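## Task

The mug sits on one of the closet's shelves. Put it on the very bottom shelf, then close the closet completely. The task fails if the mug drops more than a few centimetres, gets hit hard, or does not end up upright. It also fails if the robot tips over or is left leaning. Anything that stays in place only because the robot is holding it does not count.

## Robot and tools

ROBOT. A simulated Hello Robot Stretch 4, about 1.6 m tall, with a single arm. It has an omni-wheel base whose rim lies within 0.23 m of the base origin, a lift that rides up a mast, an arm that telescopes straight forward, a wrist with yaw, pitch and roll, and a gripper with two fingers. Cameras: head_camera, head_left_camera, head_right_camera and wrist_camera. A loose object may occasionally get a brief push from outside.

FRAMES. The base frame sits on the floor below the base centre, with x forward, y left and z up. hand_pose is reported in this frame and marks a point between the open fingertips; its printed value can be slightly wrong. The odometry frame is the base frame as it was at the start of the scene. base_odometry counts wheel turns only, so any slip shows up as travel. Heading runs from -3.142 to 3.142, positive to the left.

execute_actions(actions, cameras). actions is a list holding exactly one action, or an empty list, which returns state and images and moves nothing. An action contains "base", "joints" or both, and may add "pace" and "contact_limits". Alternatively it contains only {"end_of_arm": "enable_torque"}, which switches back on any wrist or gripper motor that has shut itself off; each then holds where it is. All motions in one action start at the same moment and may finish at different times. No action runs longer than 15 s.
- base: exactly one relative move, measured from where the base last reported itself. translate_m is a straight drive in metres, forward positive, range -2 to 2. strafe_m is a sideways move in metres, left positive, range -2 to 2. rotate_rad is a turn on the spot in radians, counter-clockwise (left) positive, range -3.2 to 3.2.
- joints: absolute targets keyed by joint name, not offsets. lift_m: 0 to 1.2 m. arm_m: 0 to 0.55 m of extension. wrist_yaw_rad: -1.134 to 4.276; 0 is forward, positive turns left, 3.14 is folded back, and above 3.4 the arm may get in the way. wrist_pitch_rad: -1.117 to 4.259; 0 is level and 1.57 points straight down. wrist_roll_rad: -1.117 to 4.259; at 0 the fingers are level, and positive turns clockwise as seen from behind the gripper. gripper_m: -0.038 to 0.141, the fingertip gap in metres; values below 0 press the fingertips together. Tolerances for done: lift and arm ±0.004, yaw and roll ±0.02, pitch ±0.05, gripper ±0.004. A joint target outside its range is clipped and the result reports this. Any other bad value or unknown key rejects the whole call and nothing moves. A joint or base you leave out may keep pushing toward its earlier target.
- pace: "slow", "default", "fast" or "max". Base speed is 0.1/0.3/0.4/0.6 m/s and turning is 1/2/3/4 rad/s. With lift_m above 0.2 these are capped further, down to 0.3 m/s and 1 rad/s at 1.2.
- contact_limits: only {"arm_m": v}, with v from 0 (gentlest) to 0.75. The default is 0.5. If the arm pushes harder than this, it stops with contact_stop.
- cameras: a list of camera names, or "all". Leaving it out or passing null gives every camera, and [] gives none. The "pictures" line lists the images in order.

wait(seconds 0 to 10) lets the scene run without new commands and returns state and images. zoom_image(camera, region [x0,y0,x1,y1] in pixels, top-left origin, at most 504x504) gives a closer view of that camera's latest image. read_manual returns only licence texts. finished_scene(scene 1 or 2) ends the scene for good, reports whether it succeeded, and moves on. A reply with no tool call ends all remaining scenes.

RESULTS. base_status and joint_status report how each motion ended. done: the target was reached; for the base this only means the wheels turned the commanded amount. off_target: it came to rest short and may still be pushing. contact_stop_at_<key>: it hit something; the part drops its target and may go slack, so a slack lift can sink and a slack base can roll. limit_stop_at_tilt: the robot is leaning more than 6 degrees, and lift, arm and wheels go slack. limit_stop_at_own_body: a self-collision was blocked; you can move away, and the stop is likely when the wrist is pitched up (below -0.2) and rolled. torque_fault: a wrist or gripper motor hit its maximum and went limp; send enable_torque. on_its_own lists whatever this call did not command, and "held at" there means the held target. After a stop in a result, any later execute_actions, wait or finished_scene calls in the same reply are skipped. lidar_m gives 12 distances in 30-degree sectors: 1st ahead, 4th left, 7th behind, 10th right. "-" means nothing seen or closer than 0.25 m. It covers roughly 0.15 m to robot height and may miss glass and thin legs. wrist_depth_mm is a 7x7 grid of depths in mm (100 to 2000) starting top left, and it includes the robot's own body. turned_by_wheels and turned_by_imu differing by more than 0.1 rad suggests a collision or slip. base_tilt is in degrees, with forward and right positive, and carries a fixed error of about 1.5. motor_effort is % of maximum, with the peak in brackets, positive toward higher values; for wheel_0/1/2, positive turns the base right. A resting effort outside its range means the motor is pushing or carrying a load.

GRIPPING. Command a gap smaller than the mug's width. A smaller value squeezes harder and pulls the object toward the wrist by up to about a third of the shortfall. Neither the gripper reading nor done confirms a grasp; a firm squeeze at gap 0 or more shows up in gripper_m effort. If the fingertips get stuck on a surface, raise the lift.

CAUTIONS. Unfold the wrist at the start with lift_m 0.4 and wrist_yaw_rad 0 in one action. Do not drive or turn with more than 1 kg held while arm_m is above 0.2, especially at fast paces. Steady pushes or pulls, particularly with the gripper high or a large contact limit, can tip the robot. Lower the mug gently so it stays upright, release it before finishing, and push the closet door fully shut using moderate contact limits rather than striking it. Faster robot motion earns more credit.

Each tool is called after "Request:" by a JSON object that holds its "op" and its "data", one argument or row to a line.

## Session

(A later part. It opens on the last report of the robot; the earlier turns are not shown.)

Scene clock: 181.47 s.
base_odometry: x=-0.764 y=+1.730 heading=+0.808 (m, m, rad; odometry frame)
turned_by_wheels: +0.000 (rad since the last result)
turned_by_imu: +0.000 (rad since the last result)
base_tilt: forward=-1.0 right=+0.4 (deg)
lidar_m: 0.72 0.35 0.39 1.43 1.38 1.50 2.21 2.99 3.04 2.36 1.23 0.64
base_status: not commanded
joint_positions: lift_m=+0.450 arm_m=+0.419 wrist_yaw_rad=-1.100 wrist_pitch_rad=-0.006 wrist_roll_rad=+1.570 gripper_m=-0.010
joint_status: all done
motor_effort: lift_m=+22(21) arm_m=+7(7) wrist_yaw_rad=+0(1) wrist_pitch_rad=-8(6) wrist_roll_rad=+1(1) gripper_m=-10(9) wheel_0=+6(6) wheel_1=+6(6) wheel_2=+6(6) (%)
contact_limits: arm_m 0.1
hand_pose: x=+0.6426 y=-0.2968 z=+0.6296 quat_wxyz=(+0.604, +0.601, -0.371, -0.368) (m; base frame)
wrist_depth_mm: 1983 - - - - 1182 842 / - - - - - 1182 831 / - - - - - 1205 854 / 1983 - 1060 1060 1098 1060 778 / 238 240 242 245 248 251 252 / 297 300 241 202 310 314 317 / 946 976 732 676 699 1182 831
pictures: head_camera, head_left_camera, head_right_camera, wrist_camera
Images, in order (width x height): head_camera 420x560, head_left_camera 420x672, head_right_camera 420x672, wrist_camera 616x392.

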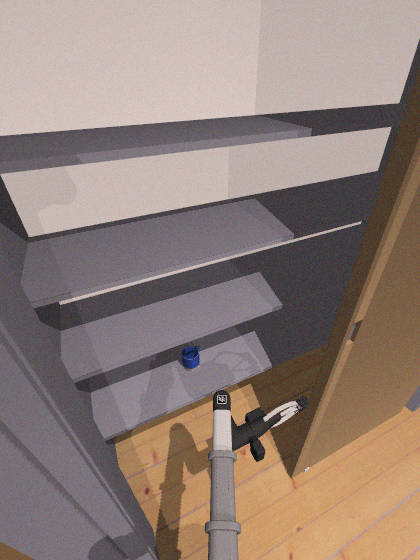

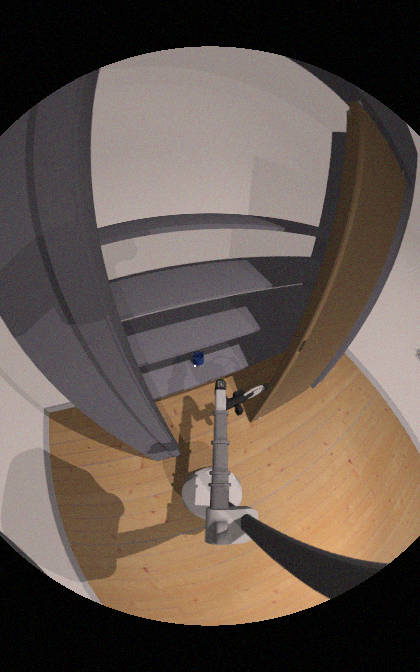

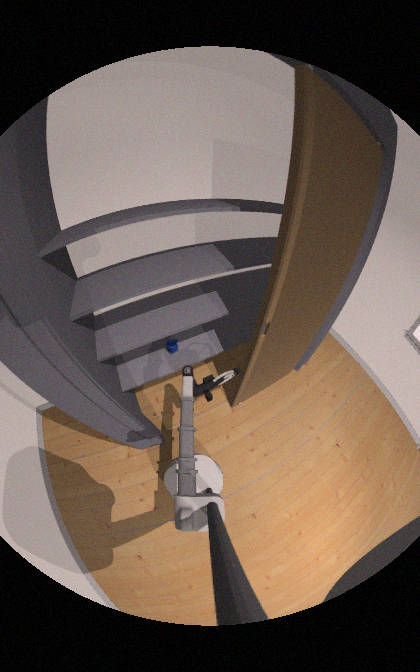

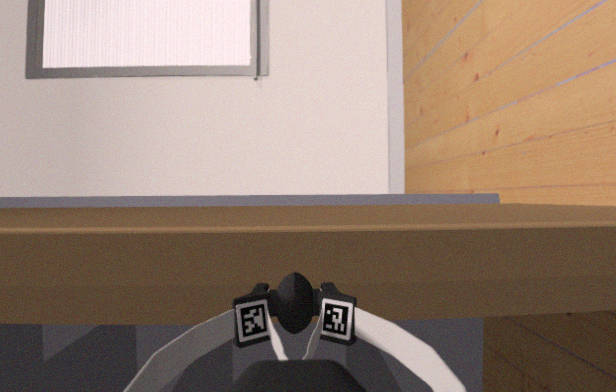

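Request:
{"op": "execute_actions", "data": {
  "actions": [
    {"base":{"strafe_m":0.015},"joints":{"arm_m":0.447},"pace":"slow"}
  ],
  "cameras": []
}}

Request:
{"op": "execute_actions", "data": {
  "actions": [
    {"base":{"strafe_m":-0.05},"joints":{"arm_m":0.472},"pace":"slow"}
  ],
  "cameras": ["wrist_camera"]
}}

Request:
{"op": "execute_actions", "data": {
  "actions": [
    {"base":{"strafe_m":-0.025},"joints":{"arm_m":0.482},"pace":"slow"}
  ],
  "cameras": ["wrist_camera","head_camera"]
}}

Scene clock: 187.13 s.
base_odometry: x=-0.774 y=+1.740 heading=+0.809 (m, m, rad; odometry frame)
turned_by_wheels: +0.000 (rad since the last result)
turned_by_imu: +0.000 (rad since the last result)
base_tilt: forward=-1.0 right=+0.5 (deg)
lidar_m: 0.70 0.34 0.37 1.41 1.36 1.48 2.18 3.00 3.02 2.36 1.23 0.67
base_status: done
joint_positions: lift_m=+0.450 arm_m=+0.446 wrist_yaw_rad=-1.100 wrist_pitch_rad=-0.006 wrist_roll_rad=+1.570 gripper_m=-0.010
joint_status: all done
motor_effort: lift_m=+21(22) arm_m=+7(6) wrist_yaw_rad=+0(0) wrist_pitch_rad=-9(8) wrist_roll_rad=+1(1) gripper_m=-8(11) wheel_0=-4(6) wheel_1=+7(10) wheel_2=+0(1) (%)
hand_pose: x=+0.6696 y=-0.2968 z=+0.6296 quat_wxyz=(+0.604, +0.601, -0.371, -0.368) (m; base frame)
wrist_depth_mm: - - - - - 1182 831 / 1983 - - - - 1182 842 / - - - - - 1229 842 / 239 242 245 249 249 252 253 / 296 301 304 307 312 314 317 / 1160 1138 306 203 1205 1205 842 / 788 960 715 676 615 1205 842
pictures: none
No camera images: the call's "cameras" was empty. Leave "cameras" out to get every camera's image.

Scene clock: 188.73 s.
base_odometry: x=-0.738 y=+1.705 heading=+0.809 (m, m, rad; odometry frame)
turned_by_wheels: +0.000 (rad since the last result)
turned_by_imu: +0.000 (rad since the last result)
base_tilt: forward=-0.9 right=+0.4 (deg)
lidar_m: 0.73 0.38 0.38 1.47 1.42 1.51 2.25 2.96 3.04 2.32 1.30 0.64
base_status: done
joint_positions: lift_m=+0.450 arm_m=+0.471 wrist_yaw_rad=-1.100 wrist_pitch_rad=-0.006 wrist_roll_rad=+1.570 gripper_m=-0.010
joint_status: all done
motor_effort: lift_m=+22(22) arm_m=+7(8) wrist_yaw_rad=+0(0) wrist_pitch_rad=-9(8) wrist_roll_rad=+0(1) gripper_m=-9(10) wheel_0=+5(11) wheel_1=-7(8) wheel_2=+0(1) (%)
hand_pose: x=+0.6946 y=-0.2968 z=+0.6296 quat_wxyz=(+0.604, +0.601, -0.371, -0.368) (m; base frame)
wrist_depth_mm: - 1983 1983 1983 - 1182 831 / 1983 1983 - - 1983 1205 842 / 1921 1983 1983 - - 1205 842 / 185 187 189 190 193 195 196 / 186 187 189 215 253 256 258 / 1042 960 247 203 255 1060 809 / 798 946 707 647 609 1118 854
pictures: wrist_camera
Images, in order (width x height): wrist_camera 616x392.

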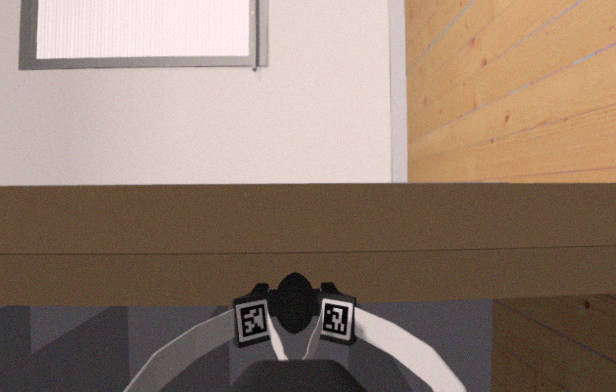

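Scene clock: 189.93 s.
base_odometry: x=-0.721 y=+1.688 heading=+0.811 (m, m, rad; odometry frame)
turned_by_wheels: +0.003 (rad since the last result)
turned_by_imu: +0.003 (rad since the last result)
base_tilt: forward=-1.0 right=+0.3 (deg)
lidar_m: 0.74 0.41 0.39 1.47 1.44 1.55 2.28 2.97 2.98 2.32 1.29 0.66
base_status: done
joint_positions: lift_m=+0.450 arm_m=+0.480 wrist_yaw_rad=-1.105 wrist_pitch_rad=-0.006 wrist_roll_rad=+1.570 gripper_m=-0.010
joint_status: all done
on_its_own: wrist_yaw_rad is at rest, and its effort (+14) is outside its rest range (-13 to +13)
motor_effort: lift_m=+21(21) arm_m=+9(8) wrist_yaw_rad=+14(15) wrist_pitch_rad=-7(9) wrist_roll_rad=+0(1) gripper_m=-5(8) wheel_0=+27(24) wheel_1=+2(10) wheel_2=+4(1) (%)
hand_pose: x=+0.7028 y=-0.2970 z=+0.6297 quat_wxyz=(+0.603, +0.601, -0.373, -0.370) (m; base frame)
wrist_depth_mm: 1983 1983 - 1983 - 1160 820 / 1983 1983 1983 - - 1182 831 / 1863 1983 1983 - - 1205 842 / 165 167 168 170 172 174 176 / 165 167 169 230 232 236 238 / 225 228 191 206 234 1042 809 / 768 931 715 168 691 1118 842
pictures: head_camera, wrist_camera
Images, in order (width x height): head_camera 420x560, wrist_camera 616x392.

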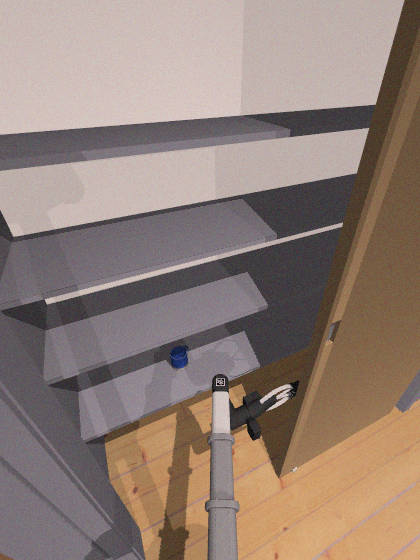

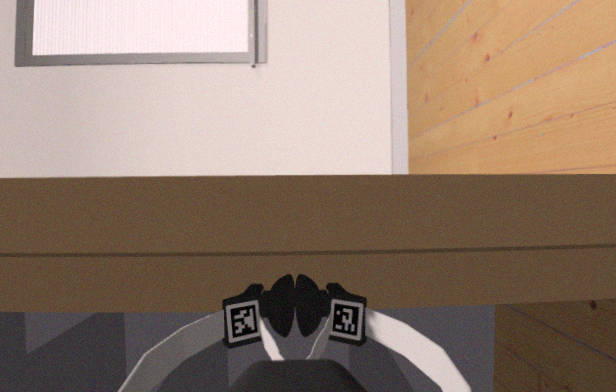

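Request:
{"op": "execute_actions", "data": {
  "actions": [
    {"base":{"strafe_m":0.1},"joints":{"arm_m":0.45}}
  ],
  "cameras": []
}}

Request:
{"op": "execute_actions", "data": {
  "actions": [
    {"joints":{"arm_m":0},"pace":"fast"}
  ],
  "cameras": []
}}

Request:
{"op": "execute_actions", "data": {
  "actions": [
    {"base":{"rotate_rad":0.465}}
  ],
  "cameras": []
}}

Request:
{"op": "execute_actions", "data": {
  "actions": [
    {"base":{"translate_m":-0.3}}
  ],
  "cameras": []
}}

Request:
{"op": "execute_actions", "data": {
  "actions": [
    {"base":{"strafe_m":-1.26},"joints":{"wrist_yaw_rad":0,"lift_m":0.7},"pace":"fast"}
  ],
  "cameras": ["wrist_camera","head_camera"]
}}

Scene clock: 197.57 s.
base_odometry: x=-0.793 y=+1.757 heading=+0.812 (m, m, rad; odometry frame)
turned_by_wheels: +0.000 (rad since the last result)
turned_by_imu: -0.001 (rad since the last result)
base_tilt: forward=-1.0 right=+0.4 (deg)
lidar_m: 0.71 0.32 0.38 1.40 1.34 1.46 2.18 3.01 3.07 2.39 1.18 0.68
base_status: done
joint_positions: lift_m=+0.450 arm_m=+0.451 wrist_yaw_rad=-1.100 wrist_pitch_rad=-0.006 wrist_roll_rad=+1.570 gripper_m=-0.010
joint_status: all done
motor_effort: lift_m=+21(21) arm_m=-7(9) wrist_yaw_rad=-1(16) wrist_pitch_rad=-8(8) wrist_roll_rad=+0(1) gripper_m=-7(10) wheel_0=-3(23) wheel_1=+3(14) wheel_2=+4(12) (%)
hand_pose: x=+0.6752 y=-0.2967 z=+0.6297 quat_wxyz=(+0.604, +0.601, -0.371, -0.368) (m; base frame)
wrist_depth_mm: - - - - - 1182 831 / - - - - - 1229 842 / - - - - - 1182 842 / 262 263 267 271 272 274 276 / 322 324 330 329 334 338 340 / 1160 1182 1042 201 1229 1205 842 / 750 960 707 699 585 1160 842
pictures: none
No camera images: the call's "cameras" was empty. Leave "cameras" out to get every camera's image.

Scene clock: 199.57 s.
base_odometry: x=-0.793 y=+1.757 heading=+0.812 (m, m, rad; odometry frame)
turned_by_wheels: +0.000 (rad since the last result)
turned_by_imu: +0.000 (rad since the last result)
base_tilt: forward=-0.9 right=+0.4 (deg)
lidar_m: 0.69 0.33 0.36 1.37 1.35 1.44 2.12 2.98 3.07 2.39 1.19 0.72
base_status: not commanded
joint_positions: lift_m=+0.450 arm_m=+0.001 wrist_yaw_rad=-1.100 wrist_pitch_rad=-0.006 wrist_roll_rad=+1.570 gripper_m=-0.010
joint_status: all done
motor_effort: lift_m=+21(22) arm_m=-7(8) wrist_yaw_rad=+1(1) wrist_pitch_rad=-8(8) wrist_roll_rad=+0(1) gripper_m=-8(9) wheel_0=-3(4) wheel_1=+3(3) wheel_2=+4(4) (%)
hand_pose: x=+0.2250 y=-0.2968 z=+0.6297 quat_wxyz=(+0.604, +0.601, -0.371, -0.368) (m; base frame)
wrist_depth_mm: - - - - - 1160 842 / - - - - - 1182 831 / - - - - - 1182 854 / - - - - - 1205 842 / - - - - - 1205 854 / 1281 1281 1182 201 1255 1118 854 / 854 809 732 512 723 842 798
pictures: none
No camera images: the call's "cameras" was empty. Leave "cameras" out to get every camera's image.

Scene clock: 200.80 s.
base_odometry: x=-0.793 y=+1.757 heading=+1.276 (m, m, rad; odometry frame)
turned_by_wheels: +0.464 (rad since the last result)
turned_by_imu: +0.467 (rad since the last result)
base_tilt: forward=-0.9 right=+0.5 (deg)
lidar_m: 0.34 0.35 1.42 1.35 1.41 1.96 3.75 3.24 2.43 1.47 0.67 0.68
base_status: done
joint_positions: lift_m=+0.450 arm_m=+0.001 wrist_yaw_rad=-1.100 wrist_pitch_rad=-0.006 wrist_roll_rad=+1.570 gripper_m=-0.010
joint_status: not commanded
motor_effort: lift_m=+21(22) arm_m=-7(7) wrist_yaw_rad=+1(1) wrist_pitch_rad=-9(9) wrist_roll_rad=+1(0) gripper_m=-10(9) wheel_0=-4(9) wheel_1=-5(12) wheel_2=-3(9) (%)
hand_pose: x=+0.2250 y=-0.2968 z=+0.6297 quat_wxyz=(+0.604, +0.601, -0.371, -0.368) (m; base frame)
wrist_depth_mm: - - - - - 1182 842 / - - - - - 1182 831 / 1042 1025 1042 1042 1060 1060 854 / 715 723 723 732 732 732 741 / 609 603 609 609 615 621 621 / 1118 1138 960 200 1430 1182 854 / 831 976 809 699 741 1138 842
pictures: none
No camera images: the call's "cameras" was empty. Leave "cameras" out to get every camera's image.

Scene clock: 203.27 s.
base_odometry: x=-0.880 y=+1.470 heading=+1.275 (m, m, rad; odometry frame)
turned_by_wheels: +0.000 (rad since the last result)
turned_by_imu: +0.000 (rad since the last result)
base_tilt: forward=-0.9 right=+0.5 (deg)
lidar_m: 0.62 0.67 1.39 1.35 1.42 2.00 3.41 2.93 2.44 2.31 0.95 0.89
base_status: done
joint_positions: lift_m=+0.450 arm_m=+0.001 wrist_yaw_rad=-1.100 wrist_pitch_rad=-0.006 wrist_roll_rad=+1.570 gripper_m=-0.010
joint_status: not commanded
motor_effort: lift_m=+21(21) arm_m=-7(7) wrist_yaw_rad=+1(1) wrist_pitch_rad=-8(8) wrist_roll_rad=+0(1) gripper_m=-8(8) wheel_0=-5(10) wheel_1=-4(8) wheel_2=+4(12) (%)
hand_pose: x=+0.2250 y=-0.2968 z=+0.6297 quat_wxyz=(+0.604, +0.601, -0.371, -0.368) (m; base frame)
wrist_depth_mm: - - - - - 1182 831 / - - - - - 1182 866 / - - - - - 1205 842 / 1430 1430 1464 1430 1430 1182 854 / 1025 1060 1078 1078 1060 1060 854 / 854 866 842 201 866 891 809 / 723 741 707 452 732 768 759
pictures: none
No camera images: the call's "cameras" was empty. Leave "cameras" out to get every camera's image.

Scene clock: 207.57 s.
base_odometry: x=+0.325 y=+1.103 heading=+1.275 (m, m, rad; odometry frame)
turned_by_wheels: +0.000 (rad since the last result)
turned_by_imu: -0.009 (rad since the last result)
base_tilt: forward=-0.9 right=+0.5 (deg)
lidar_m: 0.64 0.65 1.42 2.64 2.75 3.48 3.39 1.57 1.06 1.04 1.15 0.64
base_status: done
joint_positions: lift_m=+0.700 arm_m=+0.001 wrist_yaw_rad=+0.000 wrist_pitch_rad=-0.006 wrist_roll_rad=+1.570 gripper_m=-0.010
joint_status: all done
motor_effort: lift_m=+21(23) arm_m=-7(7) wrist_yaw_rad=+1(8) wrist_pitch_rad=-8(9) wrist_roll_rad=+0(0) gripper_m=-11(8) wheel_0=-1(12) wheel_1=-1(16) wheel_2=+0(3) (%)
hand_pose: x=+0.4606 y=-0.0875 z=+0.8797 quat_wxyz=(+0.707, +0.707, -0.002, +0.002) (m; base frame)
wrist_depth_mm: 421 424 436 439 442 445 449 / 421 424 430 436 436 442 449 / 407 410 413 418 427 430 433 / 480 484 496 496 500 508 512 / 433 442 445 449 452 455 459 / 436 439 442 200 449 455 462 / 430 436 439 314 445 455 462
pictures: head_camera, wrist_camera
Images, in order (width x height): head_camera 420x560, wrist_camera 616x392.

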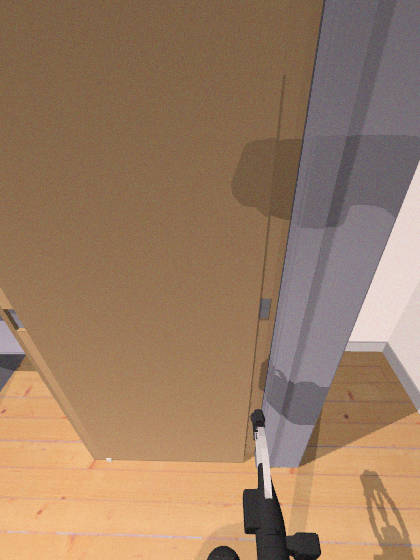

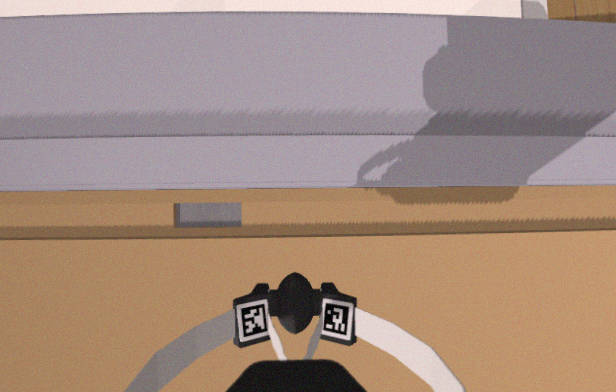

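Request:
{"op": "execute_actions", "data": {
  "actions": [
    {"base":{"strafe_m":-0.045},"joints":{"arm_m":0.242},"contact_limits":{"arm_m":0.1}}
  ],
  "cameras": ["wrist_camera"]
}}

Request:
{"op": "execute_actions", "data": {
  "actions": [
    {"base":{"strafe_m":0.6},"pace":"slow"}
  ]
}}

Scene clock: 211.27 s.
base_odometry: x=+0.368 y=+1.090 heading=+1.275 (m, m, rad; odometry frame)
turned_by_wheels: +0.000 (rad since the last result)
turned_by_imu: -0.001 (rad since the last result)
base_tilt: forward=-1.0 right=+0.5 (deg)
lidar_m: 0.63 0.69 0.93 2.67 2.81 3.50 3.39 1.52 1.07 0.99 1.07 0.66
base_status: done
joint_positions: lift_m=+0.700 arm_m=+0.241 wrist_yaw_rad=+0.000 wrist_pitch_rad=-0.006 wrist_roll_rad=+1.570 gripper_m=-0.010
joint_status: all done
motor_effort: lift_m=+22(21) arm_m=+7(7) wrist_yaw_rad=+0(1) wrist_pitch_rad=-7(8) wrist_roll_rad=+1(1) gripper_m=-9(8) wheel_0=+3(11) wheel_1=-3(14) wheel_2=+0(2) (%)
contact_limits: arm_m 0.1
hand_pose: x=+0.7001 y=-0.0874 z=+0.8797 quat_wxyz=(+0.707, +0.707, -0.002, +0.002) (m; base frame)
wrist_depth_mm: 186 187 190 191 194 196 198 / 186 188 189 191 194 196 198 / 178 174 176 177 179 181 182 / 171 173 175 177 178 181 181 / 183 186 187 190 254 257 259 / 243 259 248 202 256 258 259 / 203 202 204 196 208 212 213
pictures: wrist_camera
Images, in order (width x height): wrist_camera 616x392.

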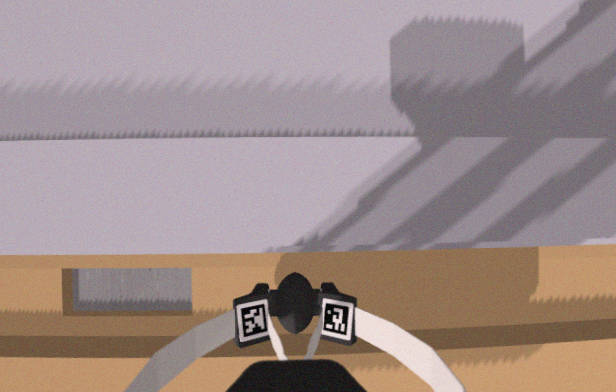

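Scene clock: 218.43 s.
base_odometry: x=-0.206 y=+1.265 heading=+1.275 (m, m, rad; odometry frame)
turned_by_wheels: +0.000 (rad since the last result)
turned_by_imu: +0.000 (rad since the last result)
base_tilt: forward=-1.0 right=+0.4 (deg)
lidar_m: 0.65 0.68 0.94 2.07 2.15 3.01 3.43 2.34 1.69 1.58 0.95 0.73
base_status: done
joint_positions: lift_m=+0.700 arm_m=+0.241 wrist_yaw_rad=-0.002 wrist_pitch_rad=-0.006 wrist_roll_rad=+1.570 gripper_m=-0.010
joint_status: not commanded
motor_effort: lift_m=+22(21) arm_m=+7(7) wrist_yaw_rad=+5(29) wrist_pitch_rad=-7(7) wrist_roll_rad=+1(1) gripper_m=-10(9) wheel_0=-7(17) wheel_1=+6(9) wheel_2=-1(2) (%)
hand_pose: x=+0.7000 y=-0.0879 z=+0.8797 quat_wxyz=(+0.707, +0.707, -0.003, +0.001) (m; base frame)
wrist_depth_mm: 250 253 256 259 262 264 266 / 250 252 255 258 258 264 267 / 249 250 254 256 259 263 266 / 248 251 254 256 258 262 266 / 247 250 254 255 258 263 264 / 247 248 252 200 258 259 260 / 202 204 205 196 209 213 214
pictures: head_camera, head_left_camera, head_right_camera, wrist_camera
Images, in order (width x height): head_camera 420x560, head_left_camera 420x672, head_right_camera 420x672, wrist_camera 616x392.

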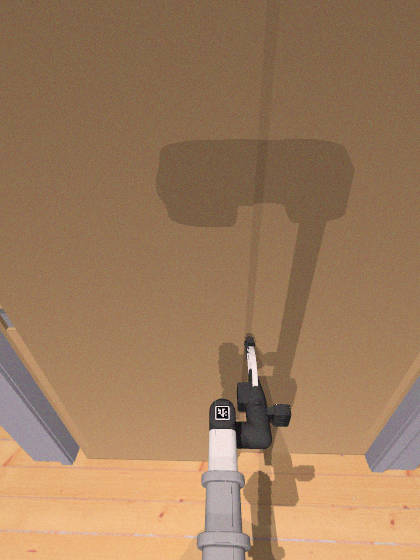

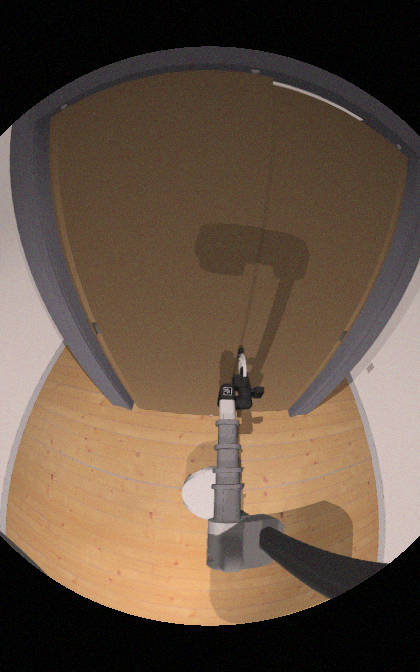

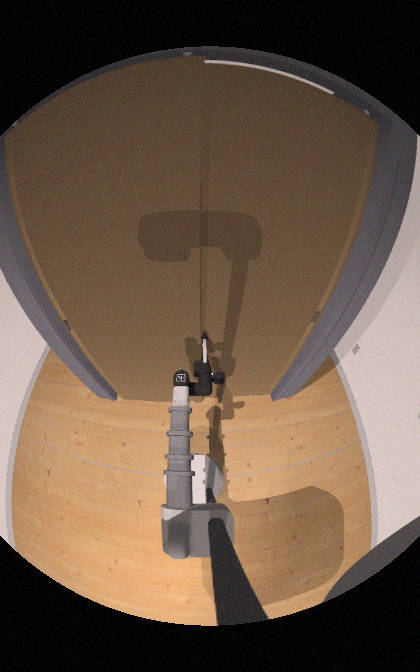

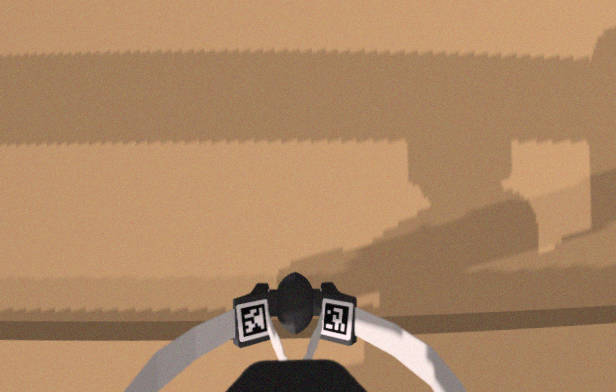

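Request:
{"op": "execute_actions", "data": {
  "actions": [
    {"base":{"strafe_m":0.04},"pace":"slow"}
  ],
  "cameras": ["head_camera"]
}}

Request:
{"op": "zoom_image", "data": {
  "camera": "head_camera",
  "region": [0,380,420,500]
}}

Scene clock: 222.03 s.
base_odometry: x=-0.244 y=+1.277 heading=+1.275 (m, m, rad; odometry frame)
turned_by_wheels: +0.000 (rad since the last result)
turned_by_imu: +0.000 (rad since the last result)
base_tilt: forward=-1.0 right=+0.5 (deg)
lidar_m: 0.63 0.68 0.93 2.03 2.10 2.92 3.39 2.39 1.74 1.63 0.97 0.71
base_status: done
joint_positions: lift_m=+0.700 arm_m=+0.241 wrist_yaw_rad=+0.000 wrist_pitch_rad=-0.006 wrist_roll_rad=+1.570 gripper_m=-0.010
joint_status: not commanded
motor_effort: lift_m=+21(22) arm_m=+7(7) wrist_yaw_rad=+2(17) wrist_pitch_rad=-7(7) wrist_roll_rad=+1(1) gripper_m=-9(7) wheel_0=-5(12) wheel_1=+5(12) wheel_2=+0(1) (%)
hand_pose: x=+0.7001 y=-0.0876 z=+0.8797 quat_wxyz=(+0.707, +0.707, -0.002, +0.002) (m; base frame)
wrist_depth_mm: 250 253 256 258 262 263 266 / 251 252 254 257 260 264 265 / 249 251 253 257 258 264 265 / 248 251 253 256 258 263 264 / 248 250 253 256 258 260 264 / 248 249 251 201 257 260 263 / 203 204 206 197 209 214 216
pictures: head_camera
Images, in order (width x height): head_camera 420x560.

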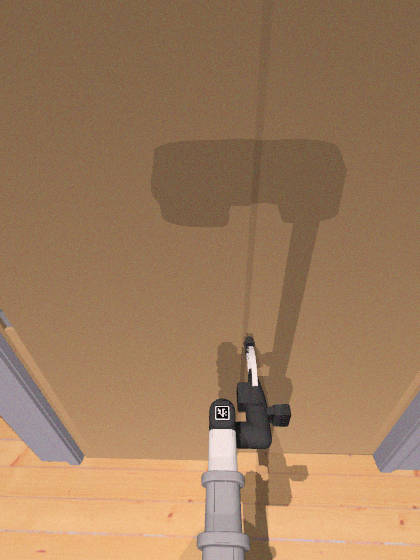

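Region (0, 380, 420, 500) of head_camera's 420x560 image, scaled by 1.200, with more detail than that image has; it fills the top 144 rows of this view, and the rest is white.

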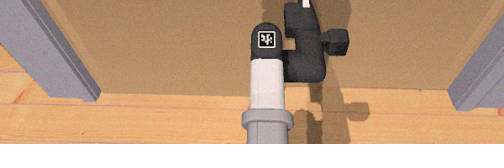

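Request:
{"op": "execute_actions", "data": {
  "actions": [
    {"base":{"strafe_m":0.018},"pace":"slow"}
  ],
  "cameras": ["head_camera","wrist_camera"]
}}

Request:
{"op": "execute_actions", "data": {
  "actions": [
    {"base":{"strafe_m":-0.03}}
  ],
  "cameras": ["head_camera"]
}}

Request:
{"op": "zoom_image", "data": {
  "camera": "head_camera",
  "region": [320,400,420,490]
}}

Scene clock: 226.60 s.
base_odometry: x=-0.261 y=+1.282 heading=+1.275 (m, m, rad; odometry frame)
turned_by_wheels: +0.000 (rad since the last result)
turned_by_imu: +0.000 (rad since the last result)
base_tilt: forward=-0.8 right=+0.4 (deg)
lidar_m: 0.66 0.68 0.93 2.00 2.13 2.94 3.40 2.43 1.74 1.66 0.98 0.74
base_status: done
joint_positions: lift_m=+0.700 arm_m=+0.241 wrist_yaw_rad=+0.000 wrist_pitch_rad=-0.006 wrist_roll_rad=+1.570 gripper_m=-0.010
joint_status: not commanded
motor_effort: lift_m=+22(21) arm_m=+7(7) wrist_yaw_rad=+2(19) wrist_pitch_rad=-7(7) wrist_roll_rad=+0(0) gripper_m=-10(10) wheel_0=-5(10) wheel_1=+7(11) wheel_2=+0(6) (%)
hand_pose: x=+0.7001 y=-0.0876 z=+0.8797 quat_wxyz=(+0.707, +0.707, -0.002, +0.002) (m; base frame)
wrist_depth_mm: 249 251 256 258 260 263 266 / 250 251 255 256 260 262 265 / 250 251 253 257 259 263 265 / 248 250 254 256 259 262 264 / 248 250 254 257 260 260 264 / 247 249 251 200 257 259 262 / 203 204 206 198 211 215 216
pictures: head_camera, wrist_camera
Images, in order (width x height): head_camera 420x560, wrist_camera 616x392.

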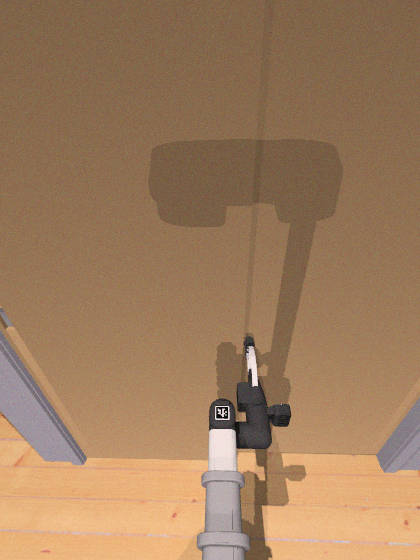

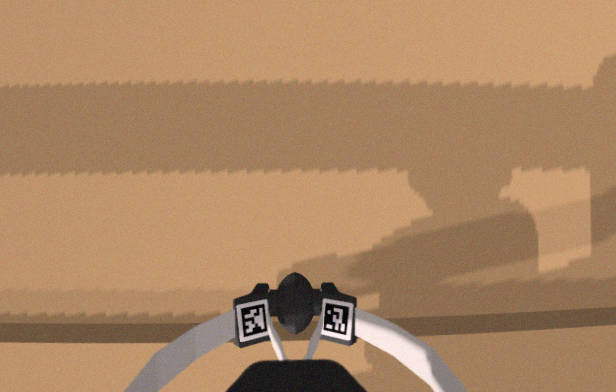

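Scene clock: 227.53 s.
base_odometry: x=-0.232 y=+1.273 heading=+1.275 (m, m, rad; odometry frame)
turned_by_wheels: +0.000 (rad since the last result)
turned_by_imu: +0.000 (rad since the last result)
base_tilt: forward=-1.0 right=+0.4 (deg)
lidar_m: 0.63 0.67 0.94 2.03 2.17 2.94 3.39 2.36 1.69 1.64 0.99 0.73
base_status: done
joint_positions: lift_m=+0.700 arm_m=+0.241 wrist_yaw_rad=+0.000 wrist_pitch_rad=-0.006 wrist_roll_rad=+1.570 gripper_m=-0.010
joint_status: not commanded
motor_effort: lift_m=+22(22) arm_m=+7(7) wrist_yaw_rad=+1(3) wrist_pitch_rad=-7(7) wrist_roll_rad=+0(1) gripper_m=-7(9) wheel_0=+3(12) wheel_1=-3(8) wheel_2=+0(2) (%)
hand_pose: x=+0.7001 y=-0.0875 z=+0.8797 quat_wxyz=(+0.707, +0.707, -0.002, +0.002) (m; base frame)
wrist_depth_mm: 250 253 254 258 260 264 267 / 250 253 255 257 262 263 266 / 248 252 254 258 259 262 265 / 248 252 253 256 257 262 264 / 248 250 253 255 258 259 265 / 247 250 251 200 258 260 263 / 246 247 214 220 212 250 249
pictures: head_camera
Images, in order (width x height): head_camera 420x560.

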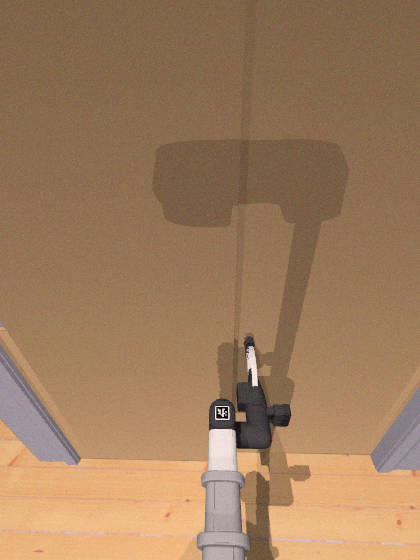

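Region (320, 400, 420, 490) of head_camera's 420x560 image, scaled by 5.040, with more detail than that image has; it fills the top 454 rows of this view, and the rest is white.

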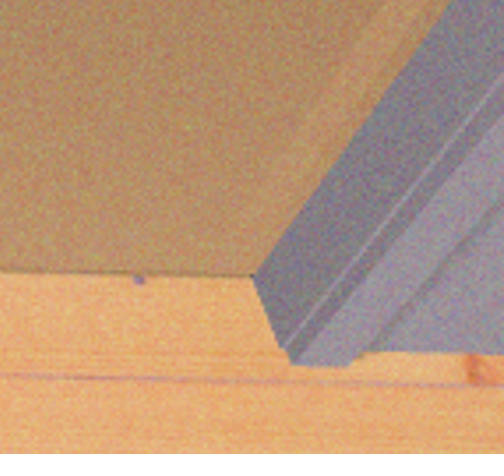

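The front door was still moving; push until it resists.

Request:
{"op": "execute_actions", "data": {
  "actions": [
    {"base":{"strafe_m":0.044},"pace":"slow"}
  ],
  "cameras": ["head_camera"]
}}

Request:
{"op": "zoom_image", "data": {
  "camera": "head_camera",
  "region": [30,400,130,490]
}}

Scene clock: 230.87 s.
base_odometry: x=-0.274 y=+1.286 heading=+1.274 (m, m, rad; odometry frame)
turned_by_wheels: -0.001 (rad since the last result)
turned_by_imu: -0.002 (rad since the last result)
base_tilt: forward=-0.9 right=+0.5 (deg)
lidar_m: 0.63 0.69 0.93 2.00 2.06 2.86 3.40 2.46 1.74 1.69 0.98 0.73
base_status: done
joint_positions: lift_m=+0.700 arm_m=+0.241 wrist_yaw_rad=-0.011 wrist_pitch_rad=-0.006 wrist_roll_rad=+1.570 gripper_m=-0.010
joint_status: not commanded
on_its_own: wrist_yaw_rad is at rest, and its effort (+31) is outside its rest range (-13 to +13)
motor_effort: lift_m=+21(21) arm_m=+7(7) wrist_yaw_rad=+31(31) wrist_pitch_rad=-8(7) wrist_roll_rad=+1(0) gripper_m=-10(9) wheel_0=-15(15) wheel_1=+2(9) wheel_2=+0(2) (%)
hand_pose: x=+0.6992 y=-0.0905 z=+0.8797 quat_wxyz=(+0.707, +0.707, -0.006, -0.002) (m; base frame)
wrist_depth_mm: 255 258 260 263 265 268 273 / 253 257 259 262 264 268 271 / 252 254 258 259 264 266 271 / 252 255 257 259 262 265 267 / 250 252 255 258 260 263 265 / 248 251 253 206 259 260 263 / 202 203 205 208 209 212 214
pictures: head_camera
Images, in order (width x height): head_camera 420x560.

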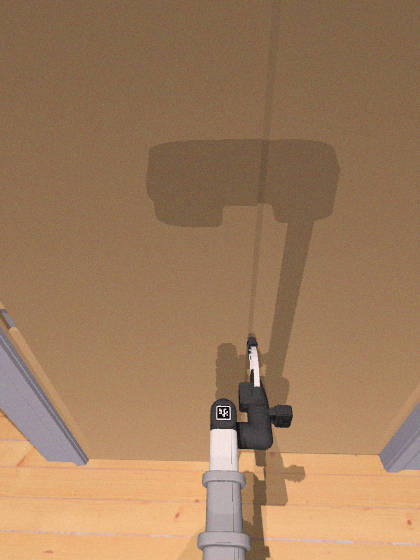

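Region (30, 400, 130, 490) of head_camera's 420x560 image, scaled by 5.040, with more detail than that image has; it fills the top 454 rows of this view, and the rest is white.

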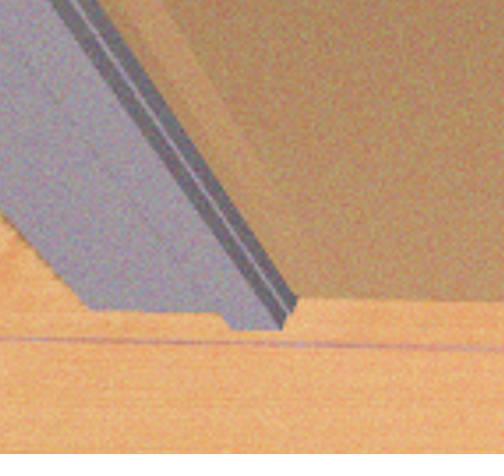

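Request:
{"op": "execute_actions", "data": {
  "actions": [
    {"base":{"strafe_m":-0.04},"joints":{"arm_m":0.18}}
  ],
  "cameras": []
}}

Request:
{"op": "finished_scene", "data": {
  "scene": 2
}}

Scene clock: 233.33 s.
base_odometry: x=-0.236 y=+1.274 heading=+1.274 (m, m, rad; odometry frame)
turned_by_wheels: +0.000 (rad since the last result)
turned_by_imu: +0.000 (rad since the last result)
base_tilt: forward=-0.9 right=+0.5 (deg)
lidar_m: 0.64 0.67 0.97 2.02 2.14 2.92 3.42 2.39 1.75 1.65 0.96 0.74
base_status: done
joint_positions: lift_m=+0.700 arm_m=+0.181 wrist_yaw_rad=+0.000 wrist_pitch_rad=-0.006 wrist_roll_rad=+1.570 gripper_m=-0.010
joint_status: all done
motor_effort: lift_m=+21(22) arm_m=-7(8) wrist_yaw_rad=+1(31) wrist_pitch_rad=-9(10) wrist_roll_rad=+0(0) gripper_m=-8(10) wheel_0=+4(11) wheel_1=-2(14) wheel_2=+0(1) (%)
hand_pose: x=+0.6406 y=-0.0875 z=+0.8796 quat_wxyz=(+0.707, +0.707, -0.002, +0.002) (m; base frame)
wrist_depth_mm: 307 310 317 319 325 327 329 / 307 312 315 315 322 325 329 / 307 312 314 315 322 325 329 / 306 309 312 315 320 325 327 / 304 309 310 314 320 322 325 / 306 310 309 202 319 322 324 / 259 262 264 226 270 274 277
pictures: none
No camera images: the call's "cameras" was empty. Leave "cameras" out to get every camera's image.

The scene is finished: the task was done.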